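# Sort lettered boxes onto desks with matching letter plates

## Task

Every box carries a letter on its upper face, and each desk in the office has a plate on its front edge showing a letter. Move each box onto the desk whose plate matches its letter; a box whose letter appears on no plate stays put. The robot must not tip over or finish leaning, and a box only counts as placed if it rests there by itself, not held by the robot, at the end.

## Robot and tools

ROBOT. A Hello Robot Stretch 3 with a single arm: a two-wheeled base (0.33 m long, 0.34 m wide), a lift that slides up a mast, and a telescoping arm that reaches out to the robot's RIGHT side. The gripper cannot move forward on its own; you drive the base for that. The base turns in place about the point midway between its drive wheels, 0.05 m behind its front edge, and cannot move sideways. With the arm pulled in and the wrist folded, a turn sweeps a circle of radius 0.28 m; an unfolded, level wrist sticks out past it. A camera pair (head_camera, nav_camera) sits on the pan/tilt head; wrist_camera rides on the gripper.

FRAMES. Base frame: origin on the floor between the drive wheels, x forward, y left, z up. hand_pose is reported in it, at the point where closed fingertips meet; with wrist joints at zero its x points up, y back along the arm toward the mast, z toward the rear. Odometry frame = base frame at scene start. base_odometry is wheel counting only, so slipping inflates it; heading runs -3.142 to 3.142, left positive.

execute_actions. Argument "actions": a list holding exactly one action (or empty, which only reports state and images). The action may contain "base", "joints", or both, plus optional "contact_limits"; its motions start together. "base" takes one command only, an offset from where the base last reported itself: {"translate_m": d} drives straight d metres (-1 to 1, forward positive), or {"rotate_rad": d} turns d radians (-3.2 to 3.2, left/counter-clockwise positive). "joints" is one dict of absolute targets keyed by name: lift_m 0 to 1.1 m (arm height); arm_m 0 to 0.52 m (extension); wrist_yaw_rad -1.345 to 4.42 (0 along the arm, positive toward the front, 3.0 folded over the base); wrist_pitch_rad -1.57 to 0.451 (0 level, negative tips fingers down); wrist_roll_rad -2.911 to 2.911 (0 fingers side by side); gripper_m -0.089 to 0.179 (larger is wider; actual fingertip gap is about 0.007 m less near closed, 0.025 m less wide open, zero under 0.007); head_pan_rad -3.953 to 1.73 (0 forward, positive left, -1.57 looks along the arm); head_tilt_rad -1.53 to 0.419 (negative looks down). "contact_limits" may hold {"arm_m": effort percent 1 to 100}: the arm stops when its effort reaches that value; too low stops instantly, and values above the maximum are cut. "cameras" lists which images to return (head_camera, nav_camera, wrist_camera, all; omitted means all, [] none). Unknown keys or out-of-range numbers reject the whole call with no motion. A joint or base you omit may still be pushing toward its previous target. One action lasts at most 15 s.

wait: {"seconds": 0 to 10}; commands nothing and returns the usual state and images.
zoom_image: {"camera": name, "region": [x0, y0, x1, y1]} in pixels of that camera's latest full image, top-left origin, at most 504x504.
finished_scene: {"scene": number}; ends the current scene irreversibly and reports success. Replying with no tool call ends everything.

RESULT LINES. base_status / joint_status tell how each motion of the last accepted action ended: "done" (for the base, wheels turned the commanded amount even if slipping), "off_target" (stopped short, maybe still pushing), "contact_stop" (arm or lift hit something and went slack until next commanded), "time_out", "torque_fault" (a wrist servo overloaded and is limp for 10 s). After the last three the old target is dropped. If a call reports a stop, the remaining calls in that reply are skipped. on_its_own describes uncommanded behaviour; "held at" is the held target, not the position; an effort outside its rest range suggests pushing or carrying. motor_effort is percent of maximum, positive toward higher values, peak in brackets; readings are noisy and biased, and positive wheel effort pushes forward. base_tilt gives lean in degrees (forward/right positive, a few degrees of fixed bias). turned_by_wheels and turned_by_imu give rotation since the last result. lidar_m: 12 rough distances from the base origin, 30-degree sectors starting dead ahead and going counter-clockwise (4th left, 7th behind, 10th right); "-" = nothing seen; the scan plane is 0.17 m above the floor so it sees table legs, not tops; range 0.15 to 12 m; blind to clear objects and the robot; the mast and low lift can mask sectors 5, 6, 9, 10. wrist_depth_mm (45 to 1000) and head_depth_mm (280 to 4000, image sent sideways) are 7x7 grids of median depths from top left.

SPEED. Full base speed (0.30 m/s, 1.9 rad/s) only with lift_m under 0.30, arm_m under 0.03 and wrist_yaw_rad over 2.54; otherwise 0.10 m/s and 0.63 rad/s.

GRIPPING. Close to a value below the box's width (lower squeezes harder, but stall protection may weaken a hard squeeze); open at least 0.02 above the touch value to let go. Neither the reading nor "done" proves a grasp; check the images.

AVOID. Fold or unfold the wrist only with lift_m 0.32 to 0.95, wrist_pitch_rad -0.4, roll near 0; once folded the lift may go to 0.25. With yaw below -0.4 keep pitch at -0.5 or lower. Pushing the arm into something rigid with the gripper above roughly 0.45 m can tip the robot, more so with raised contact limits or a second push. Do not drive while holding or pushing something fixed. If snagged, reverse the last move in small steps; if tilted, free the gripper and drop lift_m near 0.2. Avoid drops, slams and hard shoves; objects may occasionally be nudged by outside forces, so confirm boxes rest on their own before finishing.

Each tool is called after "Call:" as name(argument=value, ...) on one line, values as JSON.

## Session

Call:
execute_actions(actions=[])

Scene clock: 0.00 s.
base_odometry: x=+0.000 y=+0.000 heading=+0.000 (m, m, rad; odometry frame)
turned_by_wheels: +0.000 (rad since the last result)
turned_by_imu: +0.000 (rad since the last result)
base_tilt: forward=-1.0 right=-1.6 (deg)
lidar_m: 1.52 1.52 0.99 0.88 0.88 1.05 1.87 1.59 0.96 0.86 0.86 1.03
head_depth_mm: 1542 1559 1572 1593 1613 1624 1643 / 1509 1534 1551 1564 1582 1593 1613 / 1475 1500 1520 1530 1555 1572 1561 / 1448 1445 1466 1484 1496 1510 1542 / 1414 1433 1432 1453 1474 1493 1508 / 1388 1396 1417 1431 1442 1461 1470 / 1360 1375 1386 1403 1416 1425 1448
base_status: not commanded
joint_positions: lift_m=+0.561 arm_m=+0.000 wrist_yaw_rad=+3.110 wrist_pitch_rad=-0.521 wrist_roll_rad=+0.013 gripper_m=+0.037 head_pan_rad=+0.020 head_tilt_rad=-0.001
joint_status: not commanded
motor_effort: left_wheel=-1 right_wheel=+0 lift_m=+32 arm_m=+0 wrist_yaw_rad=+0 wrist_pitch_rad=+5 wrist_roll_rad=+1 gripper_m=+0 head_pan_rad=+0 head_tilt_rad=+2 (%)
hand_pose: x=-0.0146 y=+0.0652 z=+0.5507 quat_wxyz=(+0.194, +0.690, +0.170, +0.676) (m; base frame)
wrist_depth_mm: 752 764 851 889 919 - - / 808 857 934 946 - - - / 880 936 - - - - - / 920 956 - - - - - / 799 830 - 896 935 939 - / 706 766 - 763 795 824 822 / 634 647 655 674 687 722 736
pictures: head_camera (sideways: a quarter turn clockwise sets it upright), nav_camera (sideways: a quarter turn counterclockwise sets it upright), wrist_camera
Images, in order (width x height): head_camera 896x504, nav_camera 672x504, wrist_camera 644x364.

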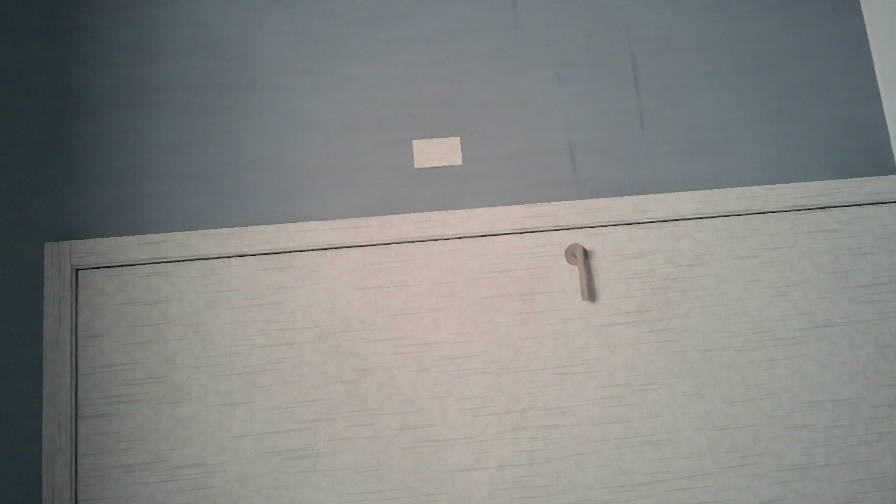

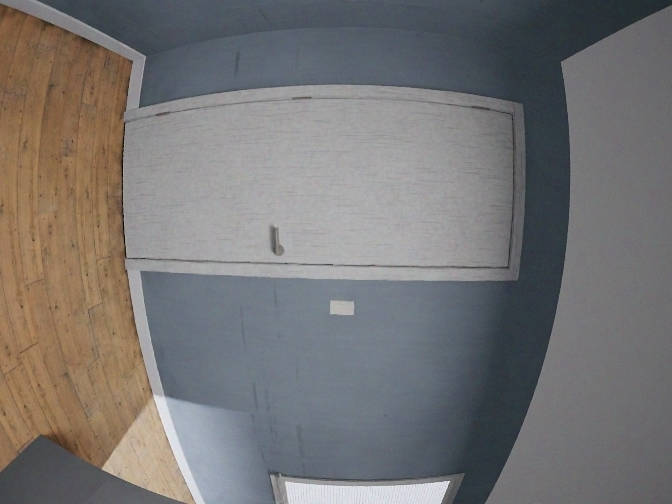

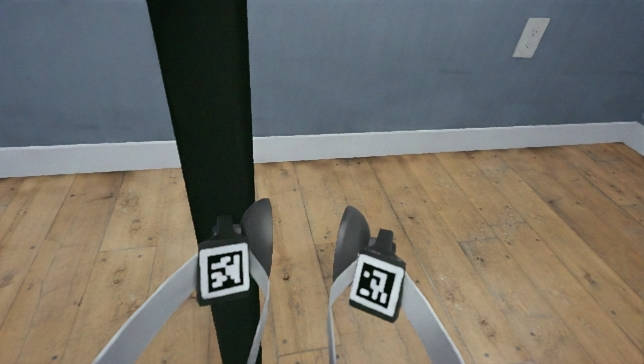

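Call:
execute_actions(actions=[{"joints":{"head_pan_rad":-1.4,"head_tilt_rad":-0.5}}], cameras=["head_camera","nav_camera"])

Call:
execute_actions(actions=[{"joints":{"head_pan_rad":-2.7,"head_tilt_rad":-0.5}}], cameras=["head_camera","nav_camera"])

Scene clock: 5.53 s.
base_odometry: x=+0.000 y=+0.000 heading=+0.000 (m, m, rad; odometry frame)
turned_by_wheels: +0.000 (rad since the last result)
turned_by_imu: +0.001 (rad since the last result)
base_tilt: forward=-1.1 right=-1.5 (deg)
lidar_m: 1.52 1.52 0.99 0.88 0.88 1.05 1.87 1.59 0.97 0.86 0.86 1.03
head_depth_mm: 711 785 869 979 1123 1305 1219 / 708 777 863 972 1111 1291 1229 / 704 772 857 966 1103 1278 1237 / 702 767 850 954 1088 1270 1255 / 696 763 845 947 1079 1247 1267 / 693 759 840 940 1070 1244 1276 / 688 755 832 934 1060 1225 1284
base_status: not commanded
joint_positions: lift_m=+0.561 arm_m=+0.000 wrist_yaw_rad=+3.110 wrist_pitch_rad=-0.521 wrist_roll_rad=+0.013 gripper_m=+0.037 head_pan_rad=-1.393 head_tilt_rad=-0.493
joint_status: all done
motor_effort: left_wheel=+0(0) right_wheel=-1(1) lift_m=+31(32) arm_m=+1(0) wrist_yaw_rad=+1(0) wrist_pitch_rad=+5(5) wrist_roll_rad=+1(1) gripper_m=+1(0) head_pan_rad=-3(37) head_tilt_rad=-4(38) (%)
hand_pose: x=-0.0146 y=+0.0652 z=+0.5507 quat_wxyz=(+0.194, +0.690, +0.170, +0.676) (m; base frame)
wrist_depth_mm: 767 770 835 887 952 - - / 809 837 921 953 - - - / 895 938 - - - - - / 929 955 - - - - - / 804 833 - 872 931 966 - / 733 733 - 752 799 813 829 / 636 646 660 687 683 710 748
pictures: head_camera (sideways: a quarter turn clockwise sets it upright), nav_camera (sideways: a quarter turn counterclockwise sets it upright)
Images, in order (width x height): head_camera 896x504, nav_camera 672x504.

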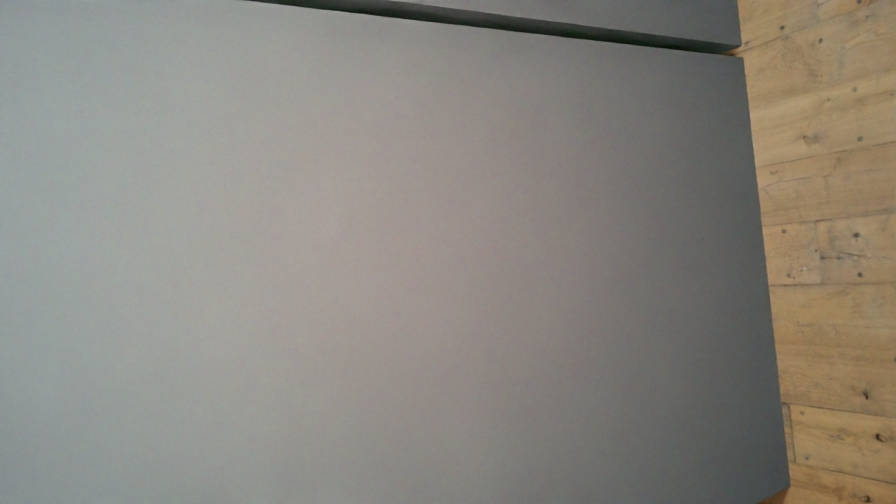

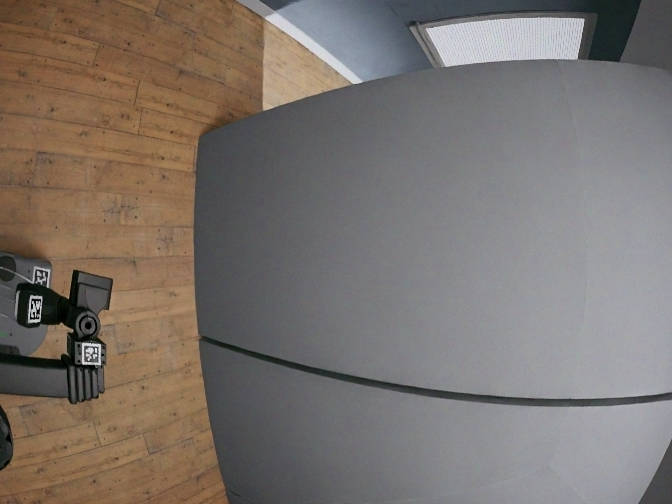

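Scene clock: 6.77 s.
base_odometry: x=+0.000 y=+0.000 heading=+0.000 (m, m, rad; odometry frame)
turned_by_wheels: +0.000 (rad since the last result)
turned_by_imu: +0.000 (rad since the last result)
base_tilt: forward=-1.1 right=-1.5 (deg)
lidar_m: 1.51 1.52 0.99 0.88 0.88 1.05 1.87 1.58 0.97 0.86 0.86 1.03
head_depth_mm: 1802 1967 1638 2283 1765 1449 1220 / 1842 1996 1668 2325 1803 1457 1233 / 1877 2044 1648 2364 1828 1481 1237 / 1909 2098 1800 2400 1841 1488 1257 / 1950 2146 1982 2245 1877 1509 1267 / 1818 1854 1811 1917 1840 1523 1277 / 1477 1494 1524 1539 1561 1497 1290
base_status: not commanded
joint_positions: lift_m=+0.561 arm_m=+0.000 wrist_yaw_rad=+3.110 wrist_pitch_rad=-0.521 wrist_roll_rad=+0.013 gripper_m=+0.037 head_pan_rad=-2.693 head_tilt_rad=-0.494
joint_status: all done
motor_effort: left_wheel=+0(1) right_wheel=-1(1) lift_m=+32(31) arm_m=+1(0) wrist_yaw_rad=+1(0) wrist_pitch_rad=+5(4) wrist_roll_rad=+1(1) gripper_m=+0(0) head_pan_rad=-3(37) head_tilt_rad=-4(4) (%)
hand_pose: x=-0.0146 y=+0.0652 z=+0.5507 quat_wxyz=(+0.194, +0.690, +0.170, +0.676) (m; base frame)
wrist_depth_mm: 749 813 857 839 926 - - / 834 856 934 929 - - - / 902 925 - - - - - / 909 981 - - - - - / 814 834 - 913 948 924 - / 703 725 - 760 800 814 829 / 632 665 651 684 702 707 740
pictures: head_camera (sideways: a quarter turn clockwise sets it upright), nav_camera (sideways: a quarter turn counterclockwise sets it upright)
Images, in order (width x height): head_camera 896x504, nav_camera 672x504.

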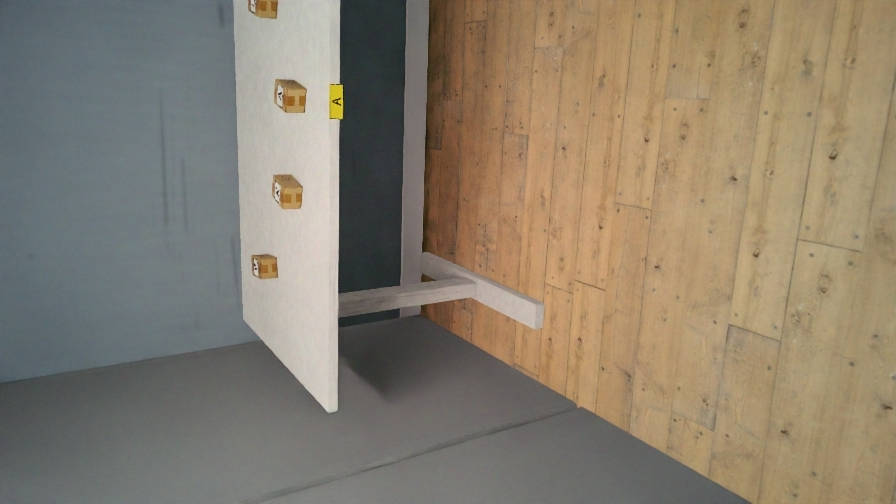

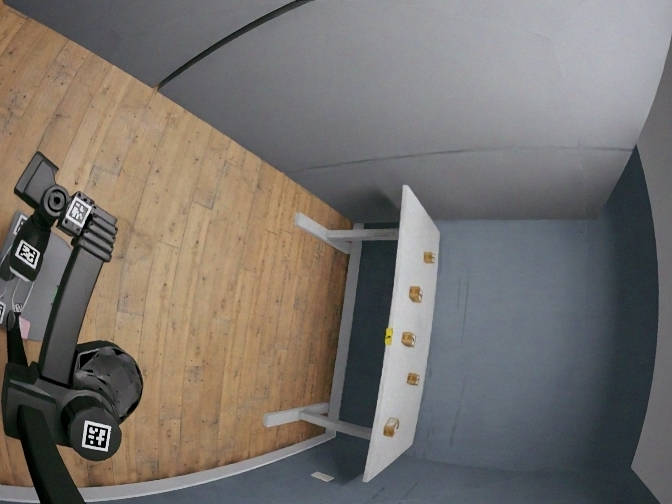

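Call:
execute_actions(actions=[{"base":{"rotate_rad":0.22},"joints":{"head_pan_rad":-3.05,"head_tilt_rad":-0.5,"lift_m":0.28,"wrist_pitch_rad":-0.4}}], cameras=[])

Call:
execute_actions(actions=[{"base":{"translate_m":-0.8},"joints":{"head_tilt_rad":-0.65}}], cameras=["head_camera","nav_camera"])

Scene clock: 14.17 s.
base_odometry: x=+0.000 y=+0.000 heading=+0.220 (m, m, rad; odometry frame)
turned_by_wheels: +0.220 (rad since the last result)
turned_by_imu: +0.224 (rad since the last result)
base_tilt: forward=-1.0 right=-1.5 (deg)
lidar_m: 1.52 1.23 0.91 0.88 0.91 1.26 2.24 1.21 0.89 0.86 0.90 1.59
head_depth_mm: 1841 1979 1752 2288 1766 1446 1216 / 1853 1995 1700 2323 1793 1462 1226 / 1859 2037 1725 2376 1811 1475 1241 / 1881 2068 1776 2408 1840 1483 1249 / 1898 2090 1840 2417 1868 1497 1259 / 1894 2097 1914 2230 1892 1533 1281 / 1883 1947 1825 1901 1787 1549 1293
base_status: done
joint_positions: lift_m=+0.281 arm_m=+0.000 wrist_yaw_rad=+3.110 wrist_pitch_rad=-0.421 wrist_roll_rad=+0.013 gripper_m=+0.037 head_pan_rad=-3.043 head_tilt_rad=-0.494
joint_status: all done
motor_effort: left_wheel=-2(4) right_wheel=+1(4) lift_m=+14(26) arm_m=+1(0) wrist_yaw_rad=+0(1) wrist_pitch_rad=+7(6) wrist_roll_rad=+1(1) gripper_m=+0(0) head_pan_rad=-3(26) head_tilt_rad=-4(4) (%)
hand_pose: x=-0.0141 y=+0.0790 z=+0.2928 quat_wxyz=(+0.160, +0.698, +0.136, +0.685) (m; base frame)
wrist_depth_mm: 842 833 838 850 827 844 855 / 887 886 915 891 909 902 897 / 774 787 883 939 941 935 993 / 640 656 - 737 773 793 841 / 535 559 - 595 622 650 667 / 473 495 - 526 530 536 558 / - - - - 453 463 485
pictures: none
No camera images: the call's "cameras" was empty. Leave "cameras" out to get every camera's image.

Scene clock: 18.60 s.
base_odometry: x=-0.781 y=-0.174 heading=+0.220 (m, m, rad; odometry frame)
turned_by_wheels: +0.000 (rad since the last result)
turned_by_imu: -0.004 (rad since the last result)
base_tilt: forward=-1.1 right=-1.5 (deg)
lidar_m: 2.32 1.25 0.92 0.88 0.92 1.14 1.43 1.16 0.88 0.85 0.89 1.22
head_depth_mm: 1195 1315 1033 864 1544 1313 1138 / 1201 1334 1088 875 1553 1331 1155 / 1211 1334 1105 889 1576 1341 1160 / 1217 1352 1128 904 1602 1354 1172 / 1227 1374 1152 917 1625 1366 1186 / 1236 1389 1175 930 1638 1378 1191 / 1235 1399 1152 947 1582 1375 1202
base_status: done
joint_positions: lift_m=+0.281 arm_m=+0.000 wrist_yaw_rad=+3.110 wrist_pitch_rad=-0.420 wrist_roll_rad=+0.013 gripper_m=+0.037 head_pan_rad=-3.043 head_tilt_rad=-0.643
joint_status: all done
motor_effort: left_wheel=-1(10) right_wheel=+1(3) lift_m=+14(14) arm_m=+1(0) wrist_yaw_rad=+0(0) wrist_pitch_rad=+7(7) wrist_roll_rad=+1(1) gripper_m=+0(0) head_pan_rad=-3(3) head_tilt_rad=-4(21) (%)
hand_pose: x=-0.0141 y=+0.0791 z=+0.2929 quat_wxyz=(+0.160, +0.698, +0.136, +0.685) (m; base frame)
wrist_depth_mm: 831 839 868 825 820 828 830 / 889 879 908 915 909 904 908 / 801 821 905 951 965 969 - / 644 670 - 726 743 789 826 / 534 556 - 601 636 639 681 / 480 498 - 524 529 545 549 / - - - - 446 463 480
pictures: head_camera (sideways: a quarter turn clockwise sets it upright), nav_camera (sideways: a quarter turn counterclockwise sets it upright)
Images, in order (width x height): head_camera 896x504, nav_camera 672x504.

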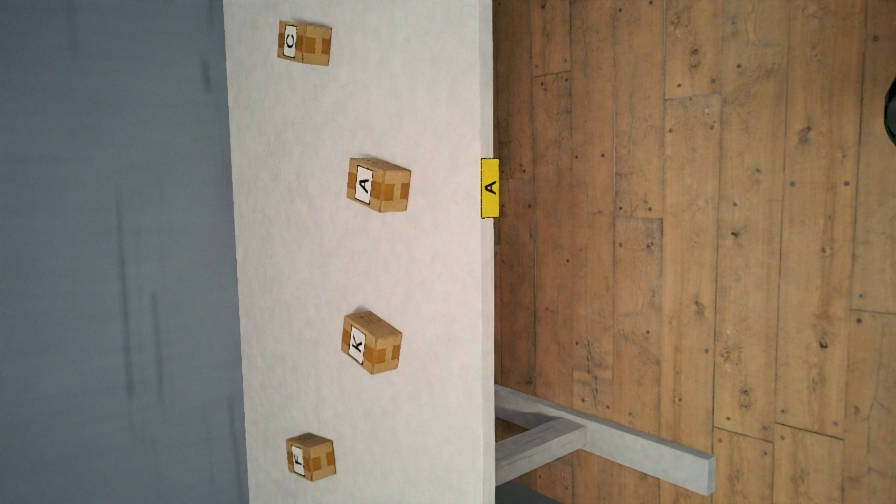

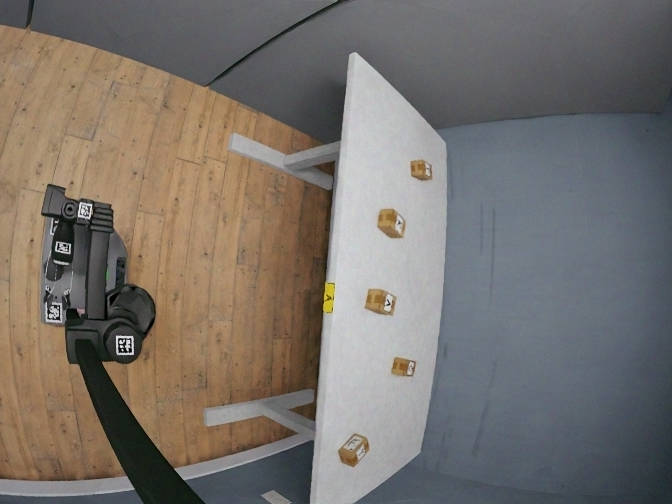

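Call:
zoom_image(camera="nav_camera", region=[310, 410, 400, 490])

Region (310, 410, 400, 490) of nav_camera's 672x504 image, scaled by 5.600, with more detail than that image has.

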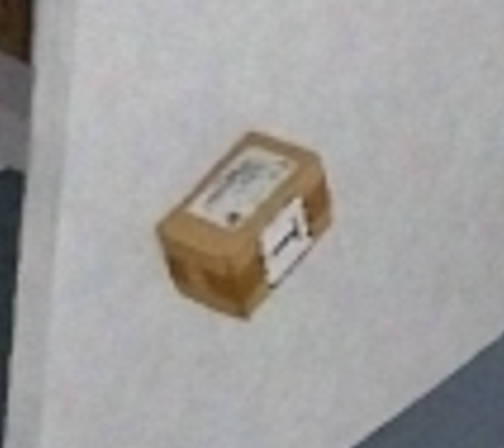

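Call:
execute_actions(actions=[{"base":{"translate_m":1.0},"joints":{"head_pan_rad":-1.6,"head_tilt_rad":-0.4}}], cameras=[])

Call:
execute_actions(actions=[{"base":{"translate_m":0.85}}], cameras=["head_camera","nav_camera"])

Scene clock: 28.37 s.
base_odometry: x=+0.195 y=+0.044 heading=+0.220 (m, m, rad; odometry frame)
turned_by_wheels: +0.000 (rad since the last result)
turned_by_imu: +0.008 (rad since the last result)
base_tilt: forward=-1.1 right=-1.6 (deg)
lidar_m: 1.32 1.22 0.91 0.88 0.91 1.26 2.44 1.21 0.89 0.86 0.90 1.35
head_depth_mm: 714 773 845 930 1035 1170 1261 / 709 769 840 923 1031 1159 1261 / 708 764 834 919 1024 1147 1268 / 704 761 831 915 1017 1143 1258 / 702 758 826 907 1013 1137 1274 / 697 755 822 906 1005 1127 1284 / 695 750 823 898 1016 1619 1362
base_status: done
joint_positions: lift_m=+0.281 arm_m=+0.000 wrist_yaw_rad=+3.110 wrist_pitch_rad=-0.420 wrist_roll_rad=+0.013 gripper_m=+0.037 head_pan_rad=-1.607 head_tilt_rad=-0.408
joint_status: all done
motor_effort: left_wheel=-2(6) right_wheel=+1(5) lift_m=+14(14) arm_m=+0(1) wrist_yaw_rad=+0(1) wrist_pitch_rad=+7(7) wrist_roll_rad=+1(1) gripper_m=+1(0) head_pan_rad=+4(36) head_tilt_rad=+4(26) (%)
hand_pose: x=-0.0141 y=+0.0791 z=+0.2929 quat_wxyz=(+0.160, +0.698, +0.136, +0.685) (m; base frame)
wrist_depth_mm: 860 833 834 823 823 835 841 / 922 862 878 867 881 909 919 / 788 810 913 937 914 963 938 / 655 681 - 735 757 800 858 / 530 568 - 607 645 627 675 / 465 494 - 521 540 544 562 / - - - - 449 470 489
pictures: none
No camera images: the call's "cameras" was empty. Leave "cameras" out to get every camera's image.

Scene clock: 32.97 s.
base_odometry: x=+1.025 y=+0.229 heading=+0.220 (m, m, rad; odometry frame)
turned_by_wheels: +0.000 (rad since the last result)
turned_by_imu: +0.006 (rad since the last result)
base_tilt: forward=-1.1 right=-1.5 (deg)
lidar_m: 0.47 0.49 0.66 0.86 0.90 1.25 2.88 1.22 1.00 1.77 0.67 0.48
head_depth_mm: 3336 3530 3561 2394 1578 1507 1279 / 3287 3455 3663 2732 1966 1565 1296 / 3302 3460 3712 2761 2016 1580 1310 / 3306 3538 3788 2809 2031 1603 1321 / 3266 3489 3325 2852 2063 1622 1335 / 2783 2514 2244 2099 1881 1587 1342 / 1696 1581 1505 1412 1334 1273 1207
base_status: done
joint_positions: lift_m=+0.281 arm_m=+0.000 wrist_yaw_rad=+3.110 wrist_pitch_rad=-0.420 wrist_roll_rad=+0.013 gripper_m=+0.037 head_pan_rad=-1.607 head_tilt_rad=-0.408
joint_status: not commanded
motor_effort: left_wheel=-1(7) right_wheel=+1(5) lift_m=+14(14) arm_m=+0(0) wrist_yaw_rad=+0(1) wrist_pitch_rad=+7(7) wrist_roll_rad=+1(1) gripper_m=+0(1) head_pan_rad=+3(4) head_tilt_rad=+5(5) (%)
hand_pose: x=-0.0141 y=+0.0791 z=+0.2929 quat_wxyz=(+0.160, +0.698, +0.136, +0.685) (m; base frame)
wrist_depth_mm: 829 816 822 812 829 805 613 / 883 873 889 878 898 857 602 / 809 820 893 898 952 802 559 / 650 650 - 703 745 751 564 / 541 559 - 596 615 653 563 / 476 502 - 526 534 544 531 / - - - - 450 468 482
pictures: head_camera (sideways: a quarter turn clockwise sets it upright), nav_camera (sideways: a quarter turn counterclockwise sets it upright)
Images, in order (width x height): head_camera 896x504, nav_camera 672x504.

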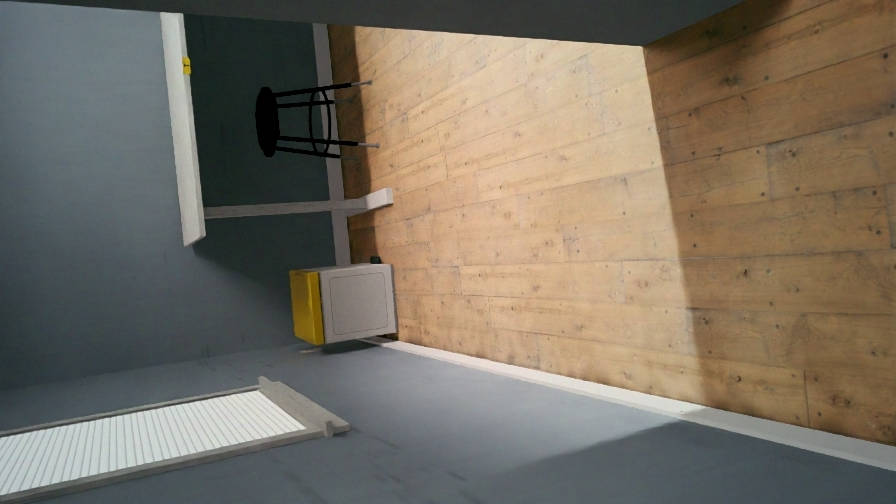

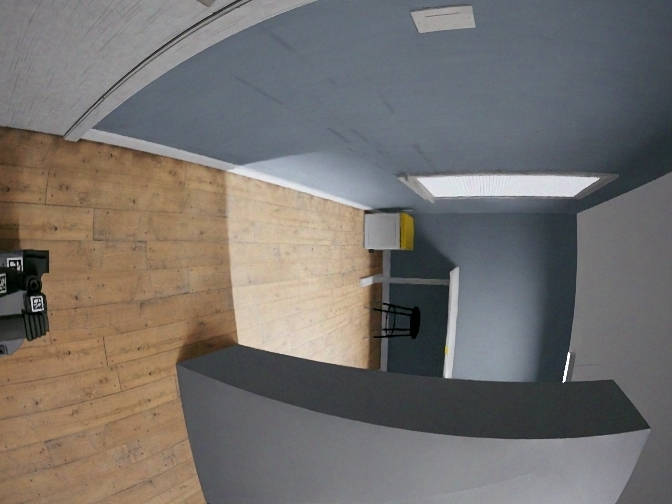

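Call:
execute_actions(actions=[{"base":{"rotate_rad":-1.6},"joints":{"head_pan_rad":-0.9,"head_tilt_rad":-0.3}}], cameras=[])

Call:
execute_actions(actions=[{"base":{"translate_m":1.0}}], cameras=[])

Call:
execute_actions(actions=[{"base":{"translate_m":0.7}}], cameras=["head_camera","nav_camera"])

Scene clock: 37.33 s.
base_odometry: x=+1.025 y=+0.229 heading=-1.380 (m, m, rad; odometry frame)
turned_by_wheels: -1.600 (rad since the last result)
turned_by_imu: -1.609 (rad since the last result)
base_tilt: forward=-1.1 right=-1.5 (deg)
lidar_m: 1.95 0.70 0.48 0.47 0.48 0.65 0.86 0.89 1.21 2.87 1.26 1.00
head_depth_mm: 2040 2209 2402 2609 2235 1694 1373 / 1683 1792 1915 2055 2114 1724 1391 / 1441 1517 1605 1690 1788 1734 1407 / 1242 1302 1374 1432 1516 1595 1415 / 1101 1143 1204 1248 1310 1367 1387 / 983 1026 1065 1103 1151 1197 1273 / 894 928 960 992 1039 1130 1352
base_status: done
joint_positions: lift_m=+0.281 arm_m=+0.000 wrist_yaw_rad=+3.110 wrist_pitch_rad=-0.420 wrist_roll_rad=+0.013 gripper_m=+0.037 head_pan_rad=-0.907 head_tilt_rad=-0.310
joint_status: all done
motor_effort: left_wheel=+2(8) right_wheel=-2(6) lift_m=+14(14) arm_m=+1(1) wrist_yaw_rad=+0(0) wrist_pitch_rad=+7(7) wrist_roll_rad=+1(1) gripper_m=+0(0) head_pan_rad=+3(37) head_tilt_rad=+5(18) (%)
hand_pose: x=-0.0141 y=+0.0791 z=+0.2929 quat_wxyz=(+0.160, +0.698, +0.136, +0.685) (m; base frame)
wrist_depth_mm: 458 453 464 468 464 470 480 / 488 500 504 511 502 504 537 / 531 538 553 541 552 561 582 / 574 599 - 608 610 620 647 / 543 558 - 575 621 636 683 / 471 502 - 525 527 541 553 / - - - - 454 461 488
pictures: none
No camera images: the call's "cameras" was empty. Leave "cameras" out to get every camera's image.

Scene clock: 42.43 s.
base_odometry: x=+1.214 y=-0.753 heading=-1.380 (m, m, rad; odometry frame)
turned_by_wheels: +0.000 (rad since the last result)
turned_by_imu: +0.008 (rad since the last result)
base_tilt: forward=-1.1 right=-1.5 (deg)
lidar_m: 1.94 0.70 0.51 0.49 0.51 0.70 1.86 1.93 2.63 0.47 0.49 2.73
head_depth_mm: 387 413 441 473 510 555 607 / 412 440 472 510 554 605 669 / 439 472 510 554 608 678 1306 / 3388 3714 - 3472 2348 1774 1418 / 3627 3784 - 3589 2389 1797 1434 / 3303 3451 3565 3528 2435 1820 1447 / 3019 3080 3168 3186 2499 1840 1468
base_status: done
joint_positions: lift_m=+0.281 arm_m=+0.000 wrist_yaw_rad=+3.110 wrist_pitch_rad=-0.420 wrist_roll_rad=+0.013 gripper_m=+0.037 head_pan_rad=-0.907 head_tilt_rad=-0.309
joint_status: not commanded
motor_effort: left_wheel=+1(11) right_wheel=-2(4) lift_m=+14(14) arm_m=+0(0) wrist_yaw_rad=-1(1) wrist_pitch_rad=+7(7) wrist_roll_rad=+1(1) gripper_m=+0(0) head_pan_rad=+3(3) head_tilt_rad=+5(6) (%)
hand_pose: x=-0.0141 y=+0.0791 z=+0.2929 quat_wxyz=(+0.160, +0.698, +0.136, +0.685) (m; base frame)
wrist_depth_mm: 476 478 484 490 487 502 496 / 521 524 525 526 513 536 540 / 557 565 571 587 586 589 582 / 608 609 - 610 627 634 639 / 540 555 - 600 646 649 670 / 472 500 - 518 530 546 544 / - - - - 451 474 475
pictures: none
No camera images: the call's "cameras" was empty. Leave "cameras" out to get every camera's image.

Scene clock: 46.40 s.
base_odometry: x=+1.347 y=-1.441 heading=-1.380 (m, m, rad; odometry frame)
turned_by_wheels: +0.000 (rad since the last result)
turned_by_imu: +0.005 (rad since the last result)
base_tilt: forward=-1.1 right=-1.6 (deg)
lidar_m: 1.52 0.70 0.51 0.49 0.51 0.70 1.86 0.67 0.60 1.46 3.09 1.67
head_depth_mm: 2824 3045 3084 3060 2244 1714 1379 / 3012 3227 3452 3317 2272 1729 1393 / 3218 3453 3719 3440 2300 1742 1403 / 3165 3267 3388 3383 2339 1772 1423 / 2782 2923 2987 3108 2385 1790 1436 / 2505 2588 2565 2712 2440 1823 1448 / 2279 2367 2332 2519 2384 1837 1468
base_status: done
joint_positions: lift_m=+0.281 arm_m=+0.000 wrist_yaw_rad=+3.110 wrist_pitch_rad=-0.420 wrist_roll_rad=+0.013 gripper_m=+0.037 head_pan_rad=-0.907 head_tilt_rad=-0.309
joint_status: not commanded
motor_effort: left_wheel=+1(9) right_wheel=-1(3) lift_m=+14(14) arm_m=+0(0) wrist_yaw_rad=-1(1) wrist_pitch_rad=+7(7) wrist_roll_rad=+1(1) gripper_m=+0(0) head_pan_rad=+3(3) head_tilt_rad=+5(6) (%)
hand_pose: x=-0.0141 y=+0.0791 z=+0.2929 quat_wxyz=(+0.160, +0.698, +0.136, +0.685) (m; base frame)
wrist_depth_mm: 477 488 488 489 492 488 488 / 518 524 539 527 527 534 540 / 562 580 576 582 569 583 603 / 602 609 - 616 609 633 632 / 546 553 - 603 618 663 661 / 469 503 - 520 531 550 552 / - - - - 455 454 477
pictures: head_camera (sideways: a quarter turn clockwise sets it upright), nav_camera (sideways: a quarter turn counterclockwise sets it upright)
Images, in order (width x height): head_camera 896x504, nav_camera 672x504.

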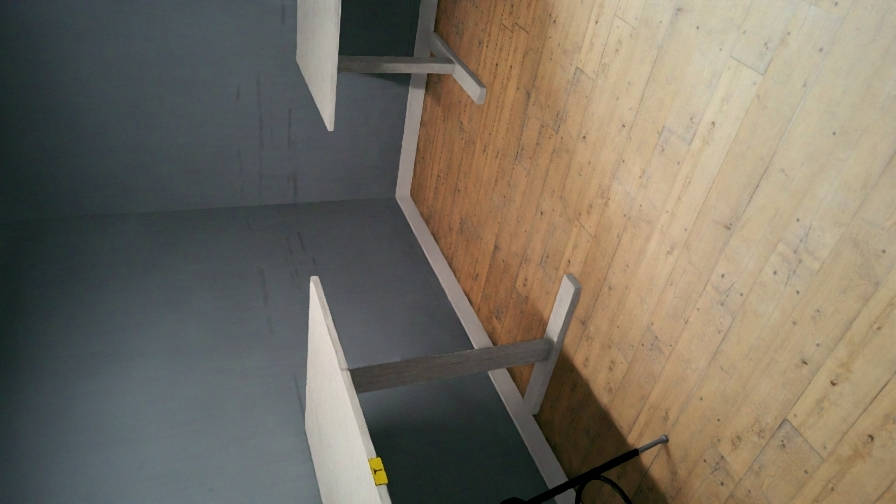

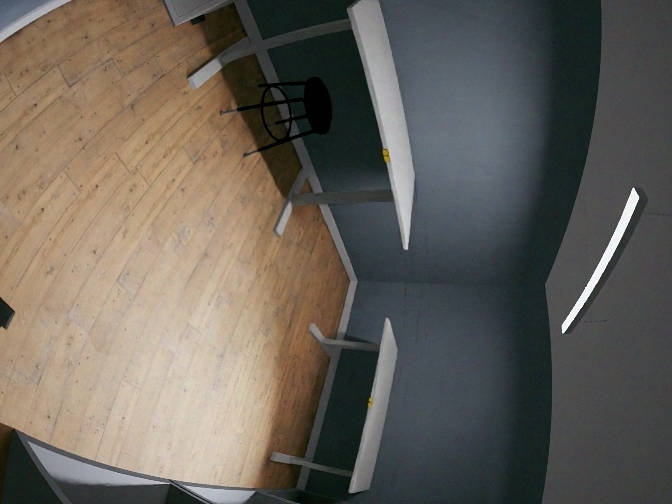

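Call:
zoom_image(camera="head_camera", region=[350, 444, 410, 504])

Call:
zoom_image(camera="nav_camera", region=[350, 380, 390, 420])

Call:
execute_actions(actions=[{"joints":{"head_pan_rad":-1.55}}], cameras=["head_camera","nav_camera"])

Region (350, 444, 410, 504) of head_camera's 896x504 image, scaled by 8.400, with more detail than that image has.

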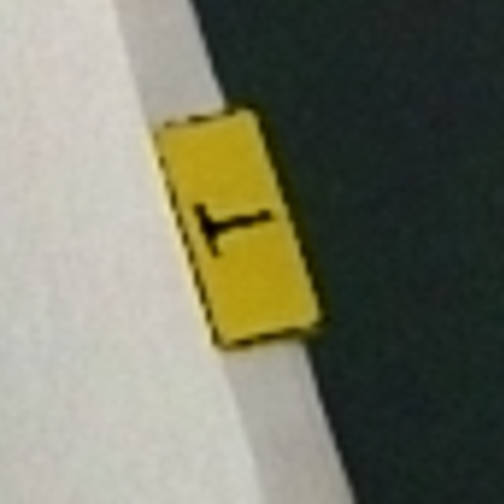

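Region (350, 380, 390, 420) of nav_camera's 672x504 image, scaled by 12.600, with more detail than that image has.

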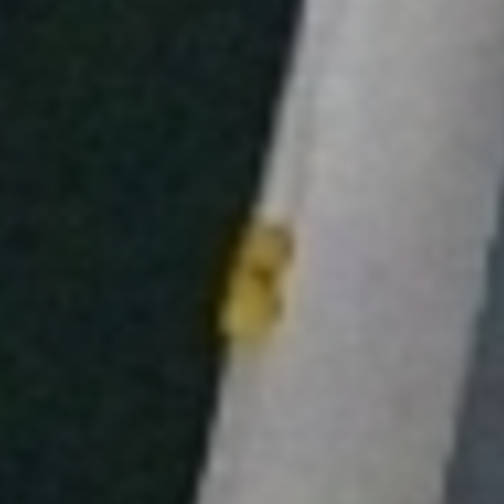

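Scene clock: 49.53 s.
base_odometry: x=+1.347 y=-1.441 heading=-1.380 (m, m, rad; odometry frame)
turned_by_wheels: +0.000 (rad since the last result)
turned_by_imu: +0.001 (rad since the last result)
base_tilt: forward=-1.1 right=-1.6 (deg)
lidar_m: 1.52 0.70 0.51 0.49 0.51 0.70 1.86 0.67 0.60 1.46 3.09 1.67
head_depth_mm: 1149 1226 1291 1413 1504 1597 1363 / 1936 2075 2236 2414 2224 1721 1388 / 2772 2950 3087 3192 2324 1754 1402 / 2765 2964 3092 3292 2355 1758 1426 / 2791 2959 3110 3334 2381 1796 1435 / 2797 2950 3118 3383 2430 1819 1446 / 2769 2971 3099 3332 2494 1838 1465
base_status: not commanded
joint_positions: lift_m=+0.281 arm_m=+0.000 wrist_yaw_rad=+3.110 wrist_pitch_rad=-0.420 wrist_roll_rad=+0.013 gripper_m=+0.037 head_pan_rad=-1.543 head_tilt_rad=-0.309
joint_status: all done
motor_effort: left_wheel=+0(1) right_wheel=-1(1) lift_m=+14(14) arm_m=+0(0) wrist_yaw_rad=+0(0) wrist_pitch_rad=+7(7) wrist_roll_rad=+1(1) gripper_m=+0(0) head_pan_rad=-2(36) head_tilt_rad=+5(5) (%)
hand_pose: x=-0.0141 y=+0.0791 z=+0.2929 quat_wxyz=(+0.160, +0.698, +0.136, +0.685) (m; base frame)
wrist_depth_mm: 485 482 492 493 492 494 502 / 518 523 529 533 523 541 544 / 570 581 574 579 576 582 585 / 600 604 - 625 612 626 636 / 541 558 - 592 624 655 666 / 468 500 - 526 534 541 564 / - - - - 446 467 475
pictures: head_camera (sideways: a quarter turn clockwise sets it upright), nav_camera (sideways: a quarter turn counterclockwise sets it upright)
Images, in order (width x height): head_camera 896x504, nav_camera 672x504.

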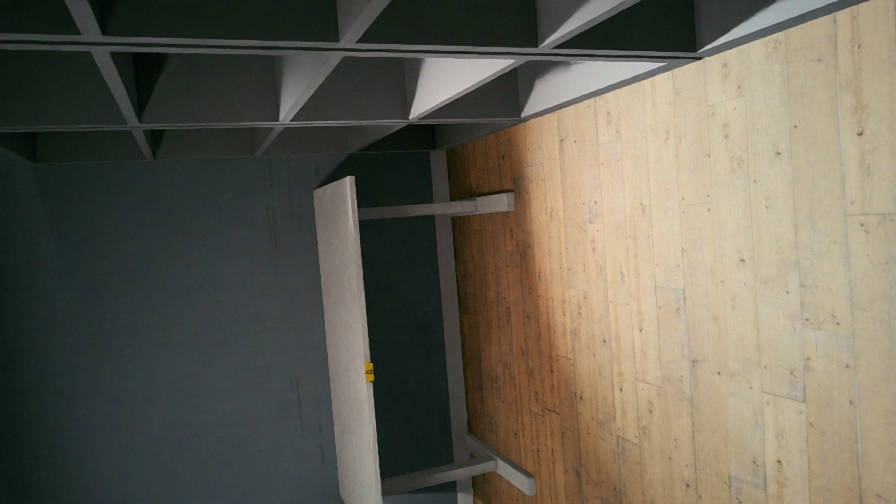

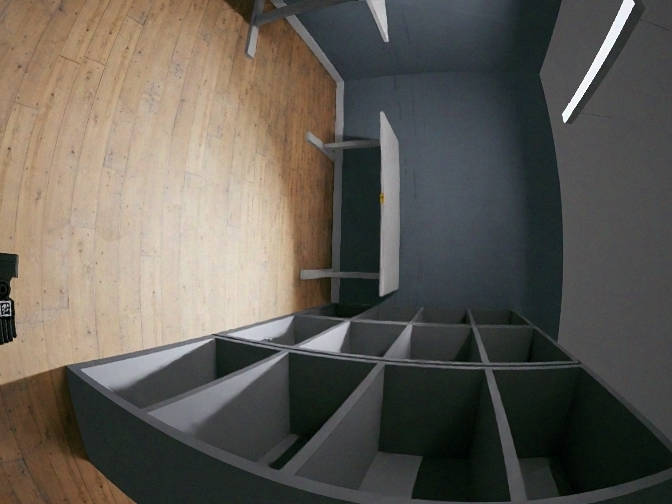

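Call:
zoom_image(camera="head_camera", region=[345, 350, 395, 395])

Region (345, 350, 395, 395) of head_camera's 896x504 image, scaled by 10.080, with more detail than that image has; it fills the top 454 rows of this view, and the rest is white.

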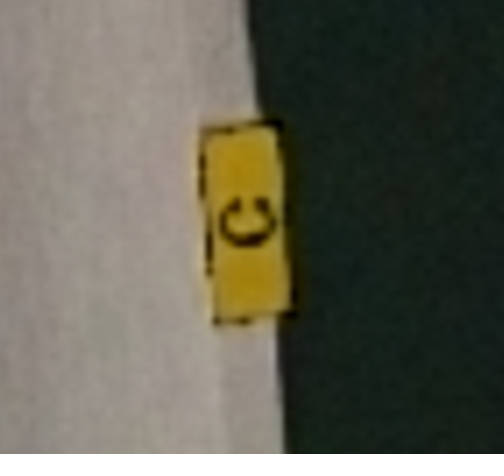

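Call:
execute_actions(actions=[{"base":{"translate_m":-1.0}}], cameras=[])

Call:
execute_actions(actions=[{"base":{"translate_m":-1.0}}], cameras=[])

Call:
execute_actions(actions=[{"base":{"rotate_rad":-1.54}}], cameras=[])

Call:
execute_actions(actions=[{"base":{"translate_m":1.0}}], cameras=[])

Call:
execute_actions(actions=[{"base":{"translate_m":1.0},"joints":{"head_pan_rad":0,"head_tilt_rad":-0.8}}], cameras=["head_camera","nav_camera"])

Scene clock: 62.03 s.
base_odometry: x=+1.157 y=-0.459 heading=-1.380 (m, m, rad; odometry frame)
turned_by_wheels: +0.000 (rad since the last result)
turned_by_imu: -0.004 (rad since the last result)
base_tilt: forward=-1.0 right=-1.5 (deg)
lidar_m: 1.95 0.70 0.51 0.49 0.51 0.66 1.56 1.62 2.21 0.70 0.51 0.67
head_depth_mm: 2764 2948 3050 3197 2227 1702 1376 / 2754 2934 3104 3306 2281 1715 1399 / 2805 2937 3109 3335 2317 1748 1404 / 2756 2940 3099 3031 2177 1703 1382 / 1616 1404 1245 1114 1008 923 849 / 790 736 689 648 611 578 614 / 523 500 477 474 503 549 604
base_status: done
joint_positions: lift_m=+0.281 arm_m=+0.000 wrist_yaw_rad=+3.110 wrist_pitch_rad=-0.420 wrist_roll_rad=+0.013 gripper_m=+0.037 head_pan_rad=-1.543 head_tilt_rad=-0.309
joint_status: not commanded
motor_effort: left_wheel=+1(6) right_wheel=-1(5) lift_m=+14(14) arm_m=+0(1) wrist_yaw_rad=+0(0) wrist_pitch_rad=+7(7) wrist_roll_rad=+1(1) gripper_m=+0(0) head_pan_rad=-2(3) head_tilt_rad=+5(5) (%)
hand_pose: x=-0.0141 y=+0.0791 z=+0.2929 quat_wxyz=(+0.160, +0.698, +0.136, +0.685) (m; base frame)
wrist_depth_mm: 458 480 492 482 488 496 491 / 501 519 528 531 537 537 539 / 535 570 569 569 581 584 586 / 588 593 - 623 621 625 629 / 549 550 - 595 626 641 676 / 479 505 - 516 530 535 566 / - - - - 454 467 484
pictures: none
No camera images: the call's "cameras" was empty. Leave "cameras" out to get every camera's image.

Scene clock: 67.07 s.
base_odometry: x=+0.968 y=+0.523 heading=-1.380 (m, m, rad; odometry frame)
turned_by_wheels: +0.000 (rad since the last result)
turned_by_imu: -0.005 (rad since the last result)
base_tilt: forward=-1.1 right=-1.5 (deg)
lidar_m: 1.95 0.67 0.48 0.46 0.48 0.59 0.56 0.58 0.79 2.09 1.69 1.28
head_depth_mm: 1624 1709 1802 1890 1968 1696 1370 / 2389 2580 2758 2932 2271 1725 1389 / 2803 2961 3088 3185 2321 1741 1401 / 2780 2974 3063 3330 2354 1771 1413 / 2767 3036 3089 3338 2395 1794 1440 / 2765 2981 3127 3367 2399 1819 1457 / 2786 2996 3082 3045 2510 1841 1468
base_status: done
joint_positions: lift_m=+0.281 arm_m=+0.000 wrist_yaw_rad=+3.110 wrist_pitch_rad=-0.420 wrist_roll_rad=+0.013 gripper_m=+0.037 head_pan_rad=-1.543 head_tilt_rad=-0.309
joint_status: not commanded
motor_effort: left_wheel=+2(6) right_wheel=-2(7) lift_m=+14(14) arm_m=+0(0) wrist_yaw_rad=+0(1) wrist_pitch_rad=+7(6) wrist_roll_rad=+1(1) gripper_m=+0(0) head_pan_rad=-3(3) head_tilt_rad=+5(5) (%)
hand_pose: x=-0.0141 y=+0.0791 z=+0.2929 quat_wxyz=(+0.160, +0.698, +0.136, +0.685) (m; base frame)
wrist_depth_mm: 468 469 457 464 461 475 478 / 515 508 497 504 507 513 510 / 553 550 539 542 554 568 572 / 591 602 - 600 591 611 615 / 538 559 - 607 626 645 658 / 475 500 - 514 520 536 561 / - - - - 446 459 479
pictures: none
No camera images: the call's "cameras" was empty. Leave "cameras" out to get every camera's image.

Scene clock: 69.47 s.
base_odometry: x=+0.968 y=+0.523 heading=-2.920 (m, m, rad; odometry frame)
turned_by_wheels: -1.540 (rad since the last result)
turned_by_imu: -1.549 (rad since the last result)
base_tilt: forward=-1.1 right=-1.6 (deg)
lidar_m: 2.34 1.64 1.27 1.75 0.64 0.48 0.46 0.48 0.58 0.56 0.58 0.81
head_depth_mm: 445 474 509 549 593 649 714 / 445 476 511 550 596 652 720 / 448 477 511 552 599 655 721 / 449 479 514 554 602 658 726 / 451 481 516 557 604 661 728 / 451 482 518 559 607 665 732 / 454 485 521 560 611 668 738
base_status: done
joint_positions: lift_m=+0.281 arm_m=+0.000 wrist_yaw_rad=+3.110 wrist_pitch_rad=-0.420 wrist_roll_rad=+0.013 gripper_m=+0.037 head_pan_rad=-1.543 head_tilt_rad=-0.309
joint_status: not commanded
motor_effort: left_wheel=+2(10) right_wheel=-2(7) lift_m=+14(14) arm_m=+0(0) wrist_yaw_rad=+0(0) wrist_pitch_rad=+7(7) wrist_roll_rad=+0(1) gripper_m=+0(0) head_pan_rad=-3(3) head_tilt_rad=+6(5) (%)
hand_pose: x=-0.0141 y=+0.0791 z=+0.2929 quat_wxyz=(+0.160, +0.698, +0.136, +0.685) (m; base frame)
wrist_depth_mm: 569 833 - - - - - / 601 876 - - - - - / 601 803 905 929 - - - / 613 662 - 707 752 821 843 / 533 551 - 590 636 656 674 / 470 494 - 512 536 530 546 / - - - - 448 469 476
pictures: none
No camera images: the call's "cameras" was empty. Leave "cameras" out to get every camera's image.

Scene clock: 74.57 s.
base_odometry: x=-0.008 y=+0.303 heading=-2.920 (m, m, rad; odometry frame)
turned_by_wheels: +0.000 (rad since the last result)
turned_by_imu: +0.008 (rad since the last result)
base_tilt: forward=-1.2 right=-1.5 (deg)
lidar_m: 1.85 1.60 1.19 1.15 1.21 1.51 1.46 0.80 0.60 0.58 0.61 0.85
head_depth_mm: 463 494 528 570 618 673 744 / 465 495 531 573 621 681 748 / 467 498 534 575 626 683 751 / 468 500 536 579 627 689 756 / 470 502 538 581 631 690 764 / 465 504 541 583 634 695 767 / 454 506 543 586 638 699 770
base_status: done
joint_positions: lift_m=+0.281 arm_m=+0.000 wrist_yaw_rad=+3.110 wrist_pitch_rad=-0.420 wrist_roll_rad=+0.013 gripper_m=+0.037 head_pan_rad=-1.543 head_tilt_rad=-0.309
joint_status: not commanded
motor_effort: left_wheel=+1(9) right_wheel=-2(4) lift_m=+14(14) arm_m=+0(0) wrist_yaw_rad=+1(0) wrist_pitch_rad=+7(7) wrist_roll_rad=+1(1) gripper_m=+0(1) head_pan_rad=-3(3) head_tilt_rad=+5(5) (%)
hand_pose: x=-0.0141 y=+0.0791 z=+0.2929 quat_wxyz=(+0.160, +0.698, +0.136, +0.685) (m; base frame)
wrist_depth_mm: - - - - - - - / - - - - - - - / 796 815 901 913 - - - / 658 660 - 731 767 811 814 / 540 550 - 591 629 638 663 / 474 503 - 524 529 548 556 / - - - - 445 478 491
pictures: none
No camera images: the call's "cameras" was empty. Leave "cameras" out to get every camera's image.

Scene clock: 79.67 s.
base_odometry: x=-0.983 y=+0.083 heading=-2.920 (m, m, rad; odometry frame)
turned_by_wheels: +0.000 (rad since the last result)
turned_by_imu: +0.008 (rad since the last result)
base_tilt: forward=-1.1 right=-1.6 (deg)
lidar_m: 1.29 1.21 1.16 1.13 1.18 1.65 2.15 0.84 0.63 0.61 0.64 0.88
head_depth_mm: 1127 1065 858 736 1370 1231 1093 / 1131 1078 870 743 1412 1236 1102 / 1128 1100 884 754 1433 1249 1110 / 1119 1126 894 762 1446 1262 1122 / 1116 1142 904 767 1460 1273 1130 / 1111 1164 921 760 1472 1285 1139 / 1111 1186 936 773 1491 1297 1149
base_status: done
joint_positions: lift_m=+0.281 arm_m=+0.000 wrist_yaw_rad=+3.110 wrist_pitch_rad=-0.420 wrist_roll_rad=+0.013 gripper_m=+0.037 head_pan_rad=-0.007 head_tilt_rad=-0.791
joint_status: all done
motor_effort: left_wheel=+0(9) right_wheel=-1(3) lift_m=+14(14) arm_m=+0(0) wrist_yaw_rad=+0(0) wrist_pitch_rad=+7(7) wrist_roll_rad=+1(1) gripper_m=+0(0) head_pan_rad=+3(37) head_tilt_rad=-5(39) (%)
hand_pose: x=-0.0141 y=+0.0791 z=+0.2929 quat_wxyz=(+0.160, +0.698, +0.136, +0.685) (m; base frame)
wrist_depth_mm: - - - - - - - / - - - - - - - / 797 821 911 920 - - - / 651 674 - 747 763 784 828 / 535 558 - 604 638 637 649 / 473 492 - 510 531 550 565 / - - - - 441 460 480
pictures: head_camera (sideways: a quarter turn clockwise sets it upright), nav_camera (sideways: a quarter turn counterclockwise sets it upright)
Images, in order (width x height): head_camera 896x504, nav_camera 672x504.

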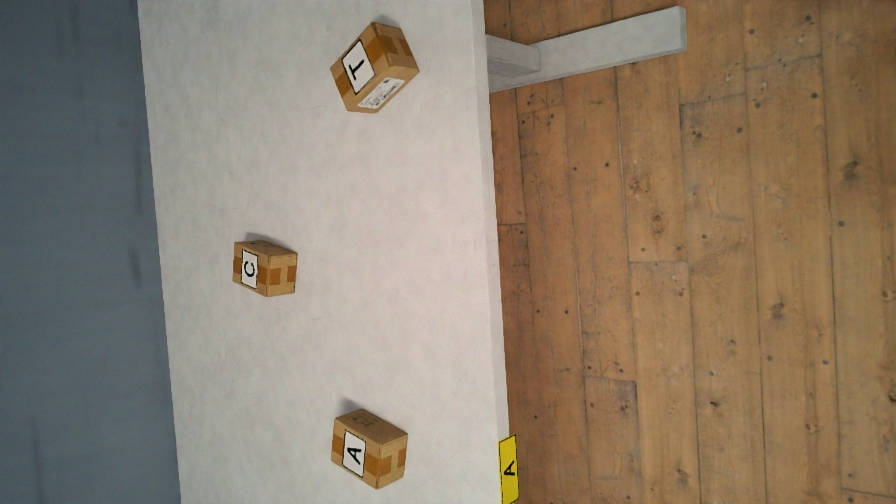

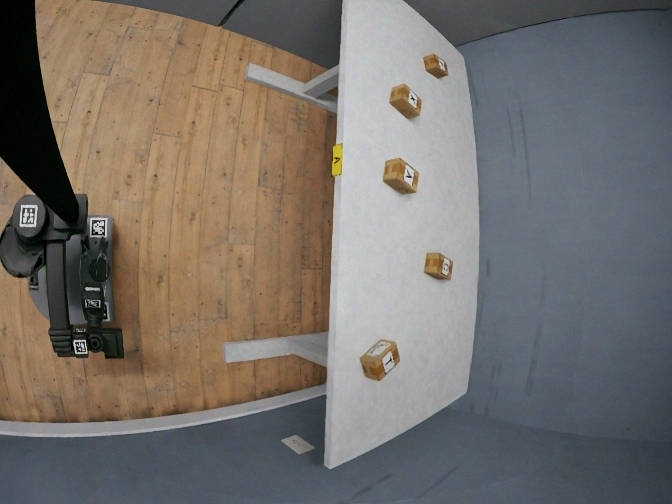

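Call:
execute_actions(actions=[{"base":{"translate_m":0.13}}], cameras=[])

Call:
execute_actions(actions=[{"base":{"rotate_rad":1.54},"joints":{"lift_m":0.92,"head_pan_rad":-1.57,"head_tilt_rad":-0.7}}], cameras=[])

Call:
execute_actions(actions=[{"joints":{"wrist_yaw_rad":0,"gripper_m":0.16,"arm_m":0.1}}])

Scene clock: 85.07 s.
base_odometry: x=-1.110 y=+0.055 heading=-2.920 (m, m, rad; odometry frame)
turned_by_wheels: +0.000 (rad since the last result)
turned_by_imu: +0.002 (rad since the last result)
base_tilt: forward=-1.1 right=-1.5 (deg)
lidar_m: 1.16 1.21 1.12 1.12 1.18 1.65 2.15 0.85 0.63 0.62 0.65 0.76
head_depth_mm: 1011 1062 858 671 658 1215 1097 / 1005 1082 869 725 650 1240 1105 / 1005 1092 882 735 658 1252 1111 / 1006 1084 846 745 665 1257 1122 / 999 1101 909 756 673 1276 1131 / 998 1100 923 760 677 1281 1137 / 993 1103 936 723 672 1293 1148
base_status: done
joint_positions: lift_m=+0.281 arm_m=+0.000 wrist_yaw_rad=+3.110 wrist_pitch_rad=-0.420 wrist_roll_rad=+0.013 gripper_m=+0.037 head_pan_rad=-0.007 head_tilt_rad=-0.791
joint_status: not commanded
motor_effort: left_wheel=+1(8) right_wheel=-1(4) lift_m=+14(14) arm_m=-1(0) wrist_yaw_rad=+0(0) wrist_pitch_rad=+7(7) wrist_roll_rad=+1(1) gripper_m=+0(0) head_pan_rad=+3(4) head_tilt_rad=-6(5) (%)
hand_pose: x=-0.0141 y=+0.0791 z=+0.2929 quat_wxyz=(+0.160, +0.698, +0.136, +0.685) (m; base frame)
wrist_depth_mm: - - - - - - - / - - - - - - 980 / 807 820 893 931 - 964 - / 647 660 - 734 765 771 828 / 538 554 - 586 646 633 663 / 483 503 - 528 530 544 555 / - - - - 446 466 480
pictures: none
No camera images: the call's "cameras" was empty. Leave "cameras" out to get every camera's image.

Scene clock: 91.73 s.
base_odometry: x=-1.110 y=+0.055 heading=-1.380 (m, m, rad; odometry frame)
turned_by_wheels: +1.540 (rad since the last result)
turned_by_imu: +1.557 (rad since the last result)
base_tilt: forward=-1.0 right=-1.5 (deg)
lidar_m: 1.12 1.17 1.61 2.33 0.87 0.64 0.62 0.64 0.76 1.16 1.20 1.13
head_depth_mm: 991 1119 970 802 - 1205 1118 / 990 1126 981 791 704 - - / 989 1124 1000 803 707 - 1151 / 980 1116 1016 813 712 - 1149 / 981 1117 1034 826 706 - 1157 / 979 1109 1052 833 694 1286 1170 / 968 1104 1072 848 697 1291 1174
base_status: done
joint_positions: lift_m=+0.919 arm_m=+0.000 wrist_yaw_rad=+3.110 wrist_pitch_rad=-0.420 wrist_roll_rad=+0.013 gripper_m=+0.037 head_pan_rad=-1.563 head_tilt_rad=-0.704
joint_status: all done
motor_effort: left_wheel=-1(10) right_wheel=+1(6) lift_m=+46(53) arm_m=+1(0) wrist_yaw_rad=+0(0) wrist_pitch_rad=+7(7) wrist_roll_rad=+1(1) gripper_m=+0(1) head_pan_rad=-4(39) head_tilt_rad=+2(18) (%)
hand_pose: x=-0.0141 y=+0.0791 z=+0.9315 quat_wxyz=(+0.160, +0.698, +0.136, +0.685) (m; base frame)
wrist_depth_mm: 791 - - - - - - / 796 - - - - - - / 820 - - - - - - / 816 - - - - - - / 850 - - - - - - / 862 - - - - - - / 875 - - - - - -
pictures: none
No camera images: the call's "cameras" was empty. Leave "cameras" out to get every camera's image.

Scene clock: 94.30 s.
base_odometry: x=-1.110 y=+0.055 heading=-1.380 (m, m, rad; odometry frame)
turned_by_wheels: +0.000 (rad since the last result)
turned_by_imu: +0.001 (rad since the last result)
base_tilt: forward=-1.1 right=-1.6 (deg)
lidar_m: 1.12 1.17 1.60 2.34 0.87 0.64 0.61 0.64 0.76 1.16 1.21 1.12
head_depth_mm: 994 1117 1039 - 621 1233 1120 / 986 1125 1058 - 632 1260 1128 / 983 1123 1057 - - 1267 1142 / 982 1114 1043 815 677 1282 1150 / 977 1111 1030 806 687 1298 1159 / 973 1113 1054 835 693 1284 1172 / 971 1107 1070 847 698 1299 1172
base_status: not commanded
joint_positions: lift_m=+0.919 arm_m=+0.100 wrist_yaw_rad=+0.002 wrist_pitch_rad=-0.420 wrist_roll_rad=+0.013 gripper_m=+0.160 head_pan_rad=-1.563 head_tilt_rad=-0.704
joint_status: all done
motor_effort: left_wheel=-2(2) right_wheel=+1(1) lift_m=+46(46) arm_m=+2(3) wrist_yaw_rad=-2(5) wrist_pitch_rad=+7(7) wrist_roll_rad=+1(1) gripper_m=+1(99) head_pan_rad=-3(2) head_tilt_rad=+2(2) (%)
hand_pose: x=-0.0210 y=-0.4689 z=+0.9315 quat_wxyz=(+0.687, +0.147, -0.696, -0.148) (m; base frame)
wrist_depth_mm: 765 763 740 746 721 740 703 / 793 788 815 808 779 799 729 / 646 669 726 763 815 828 728 / 521 558 554 586 617 641 699 / 445 459 452 478 500 536 592 / - 380 392 406 420 - 453 / 324 334 347 351 364 362 393
pictures: head_camera (sideways: a quarter turn clockwise sets it upright), nav_camera (sideways: a quarter turn counterclockwise sets it upright), wrist_camera
Images, in order (width x height): head_camera 896x504, nav_camera 672x504, wrist_camera 644x364.

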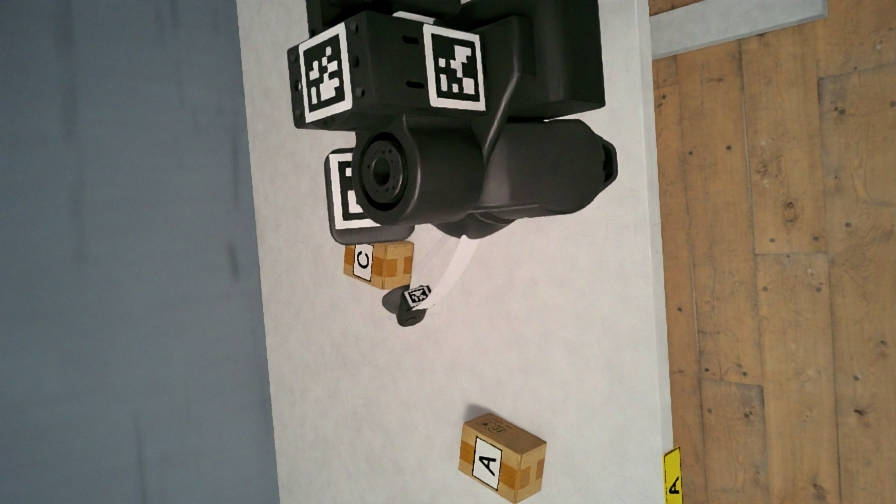

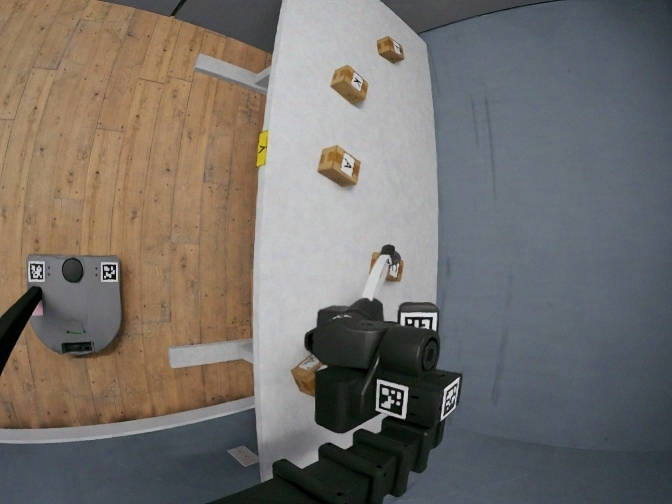

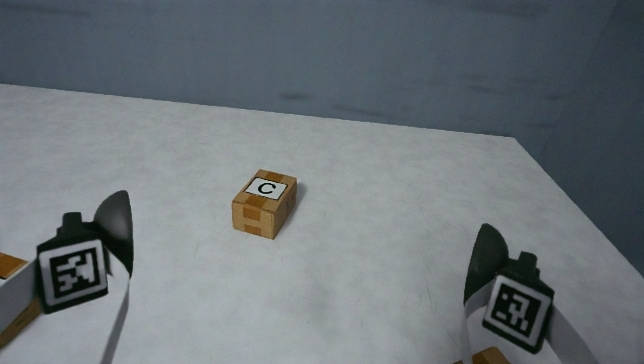

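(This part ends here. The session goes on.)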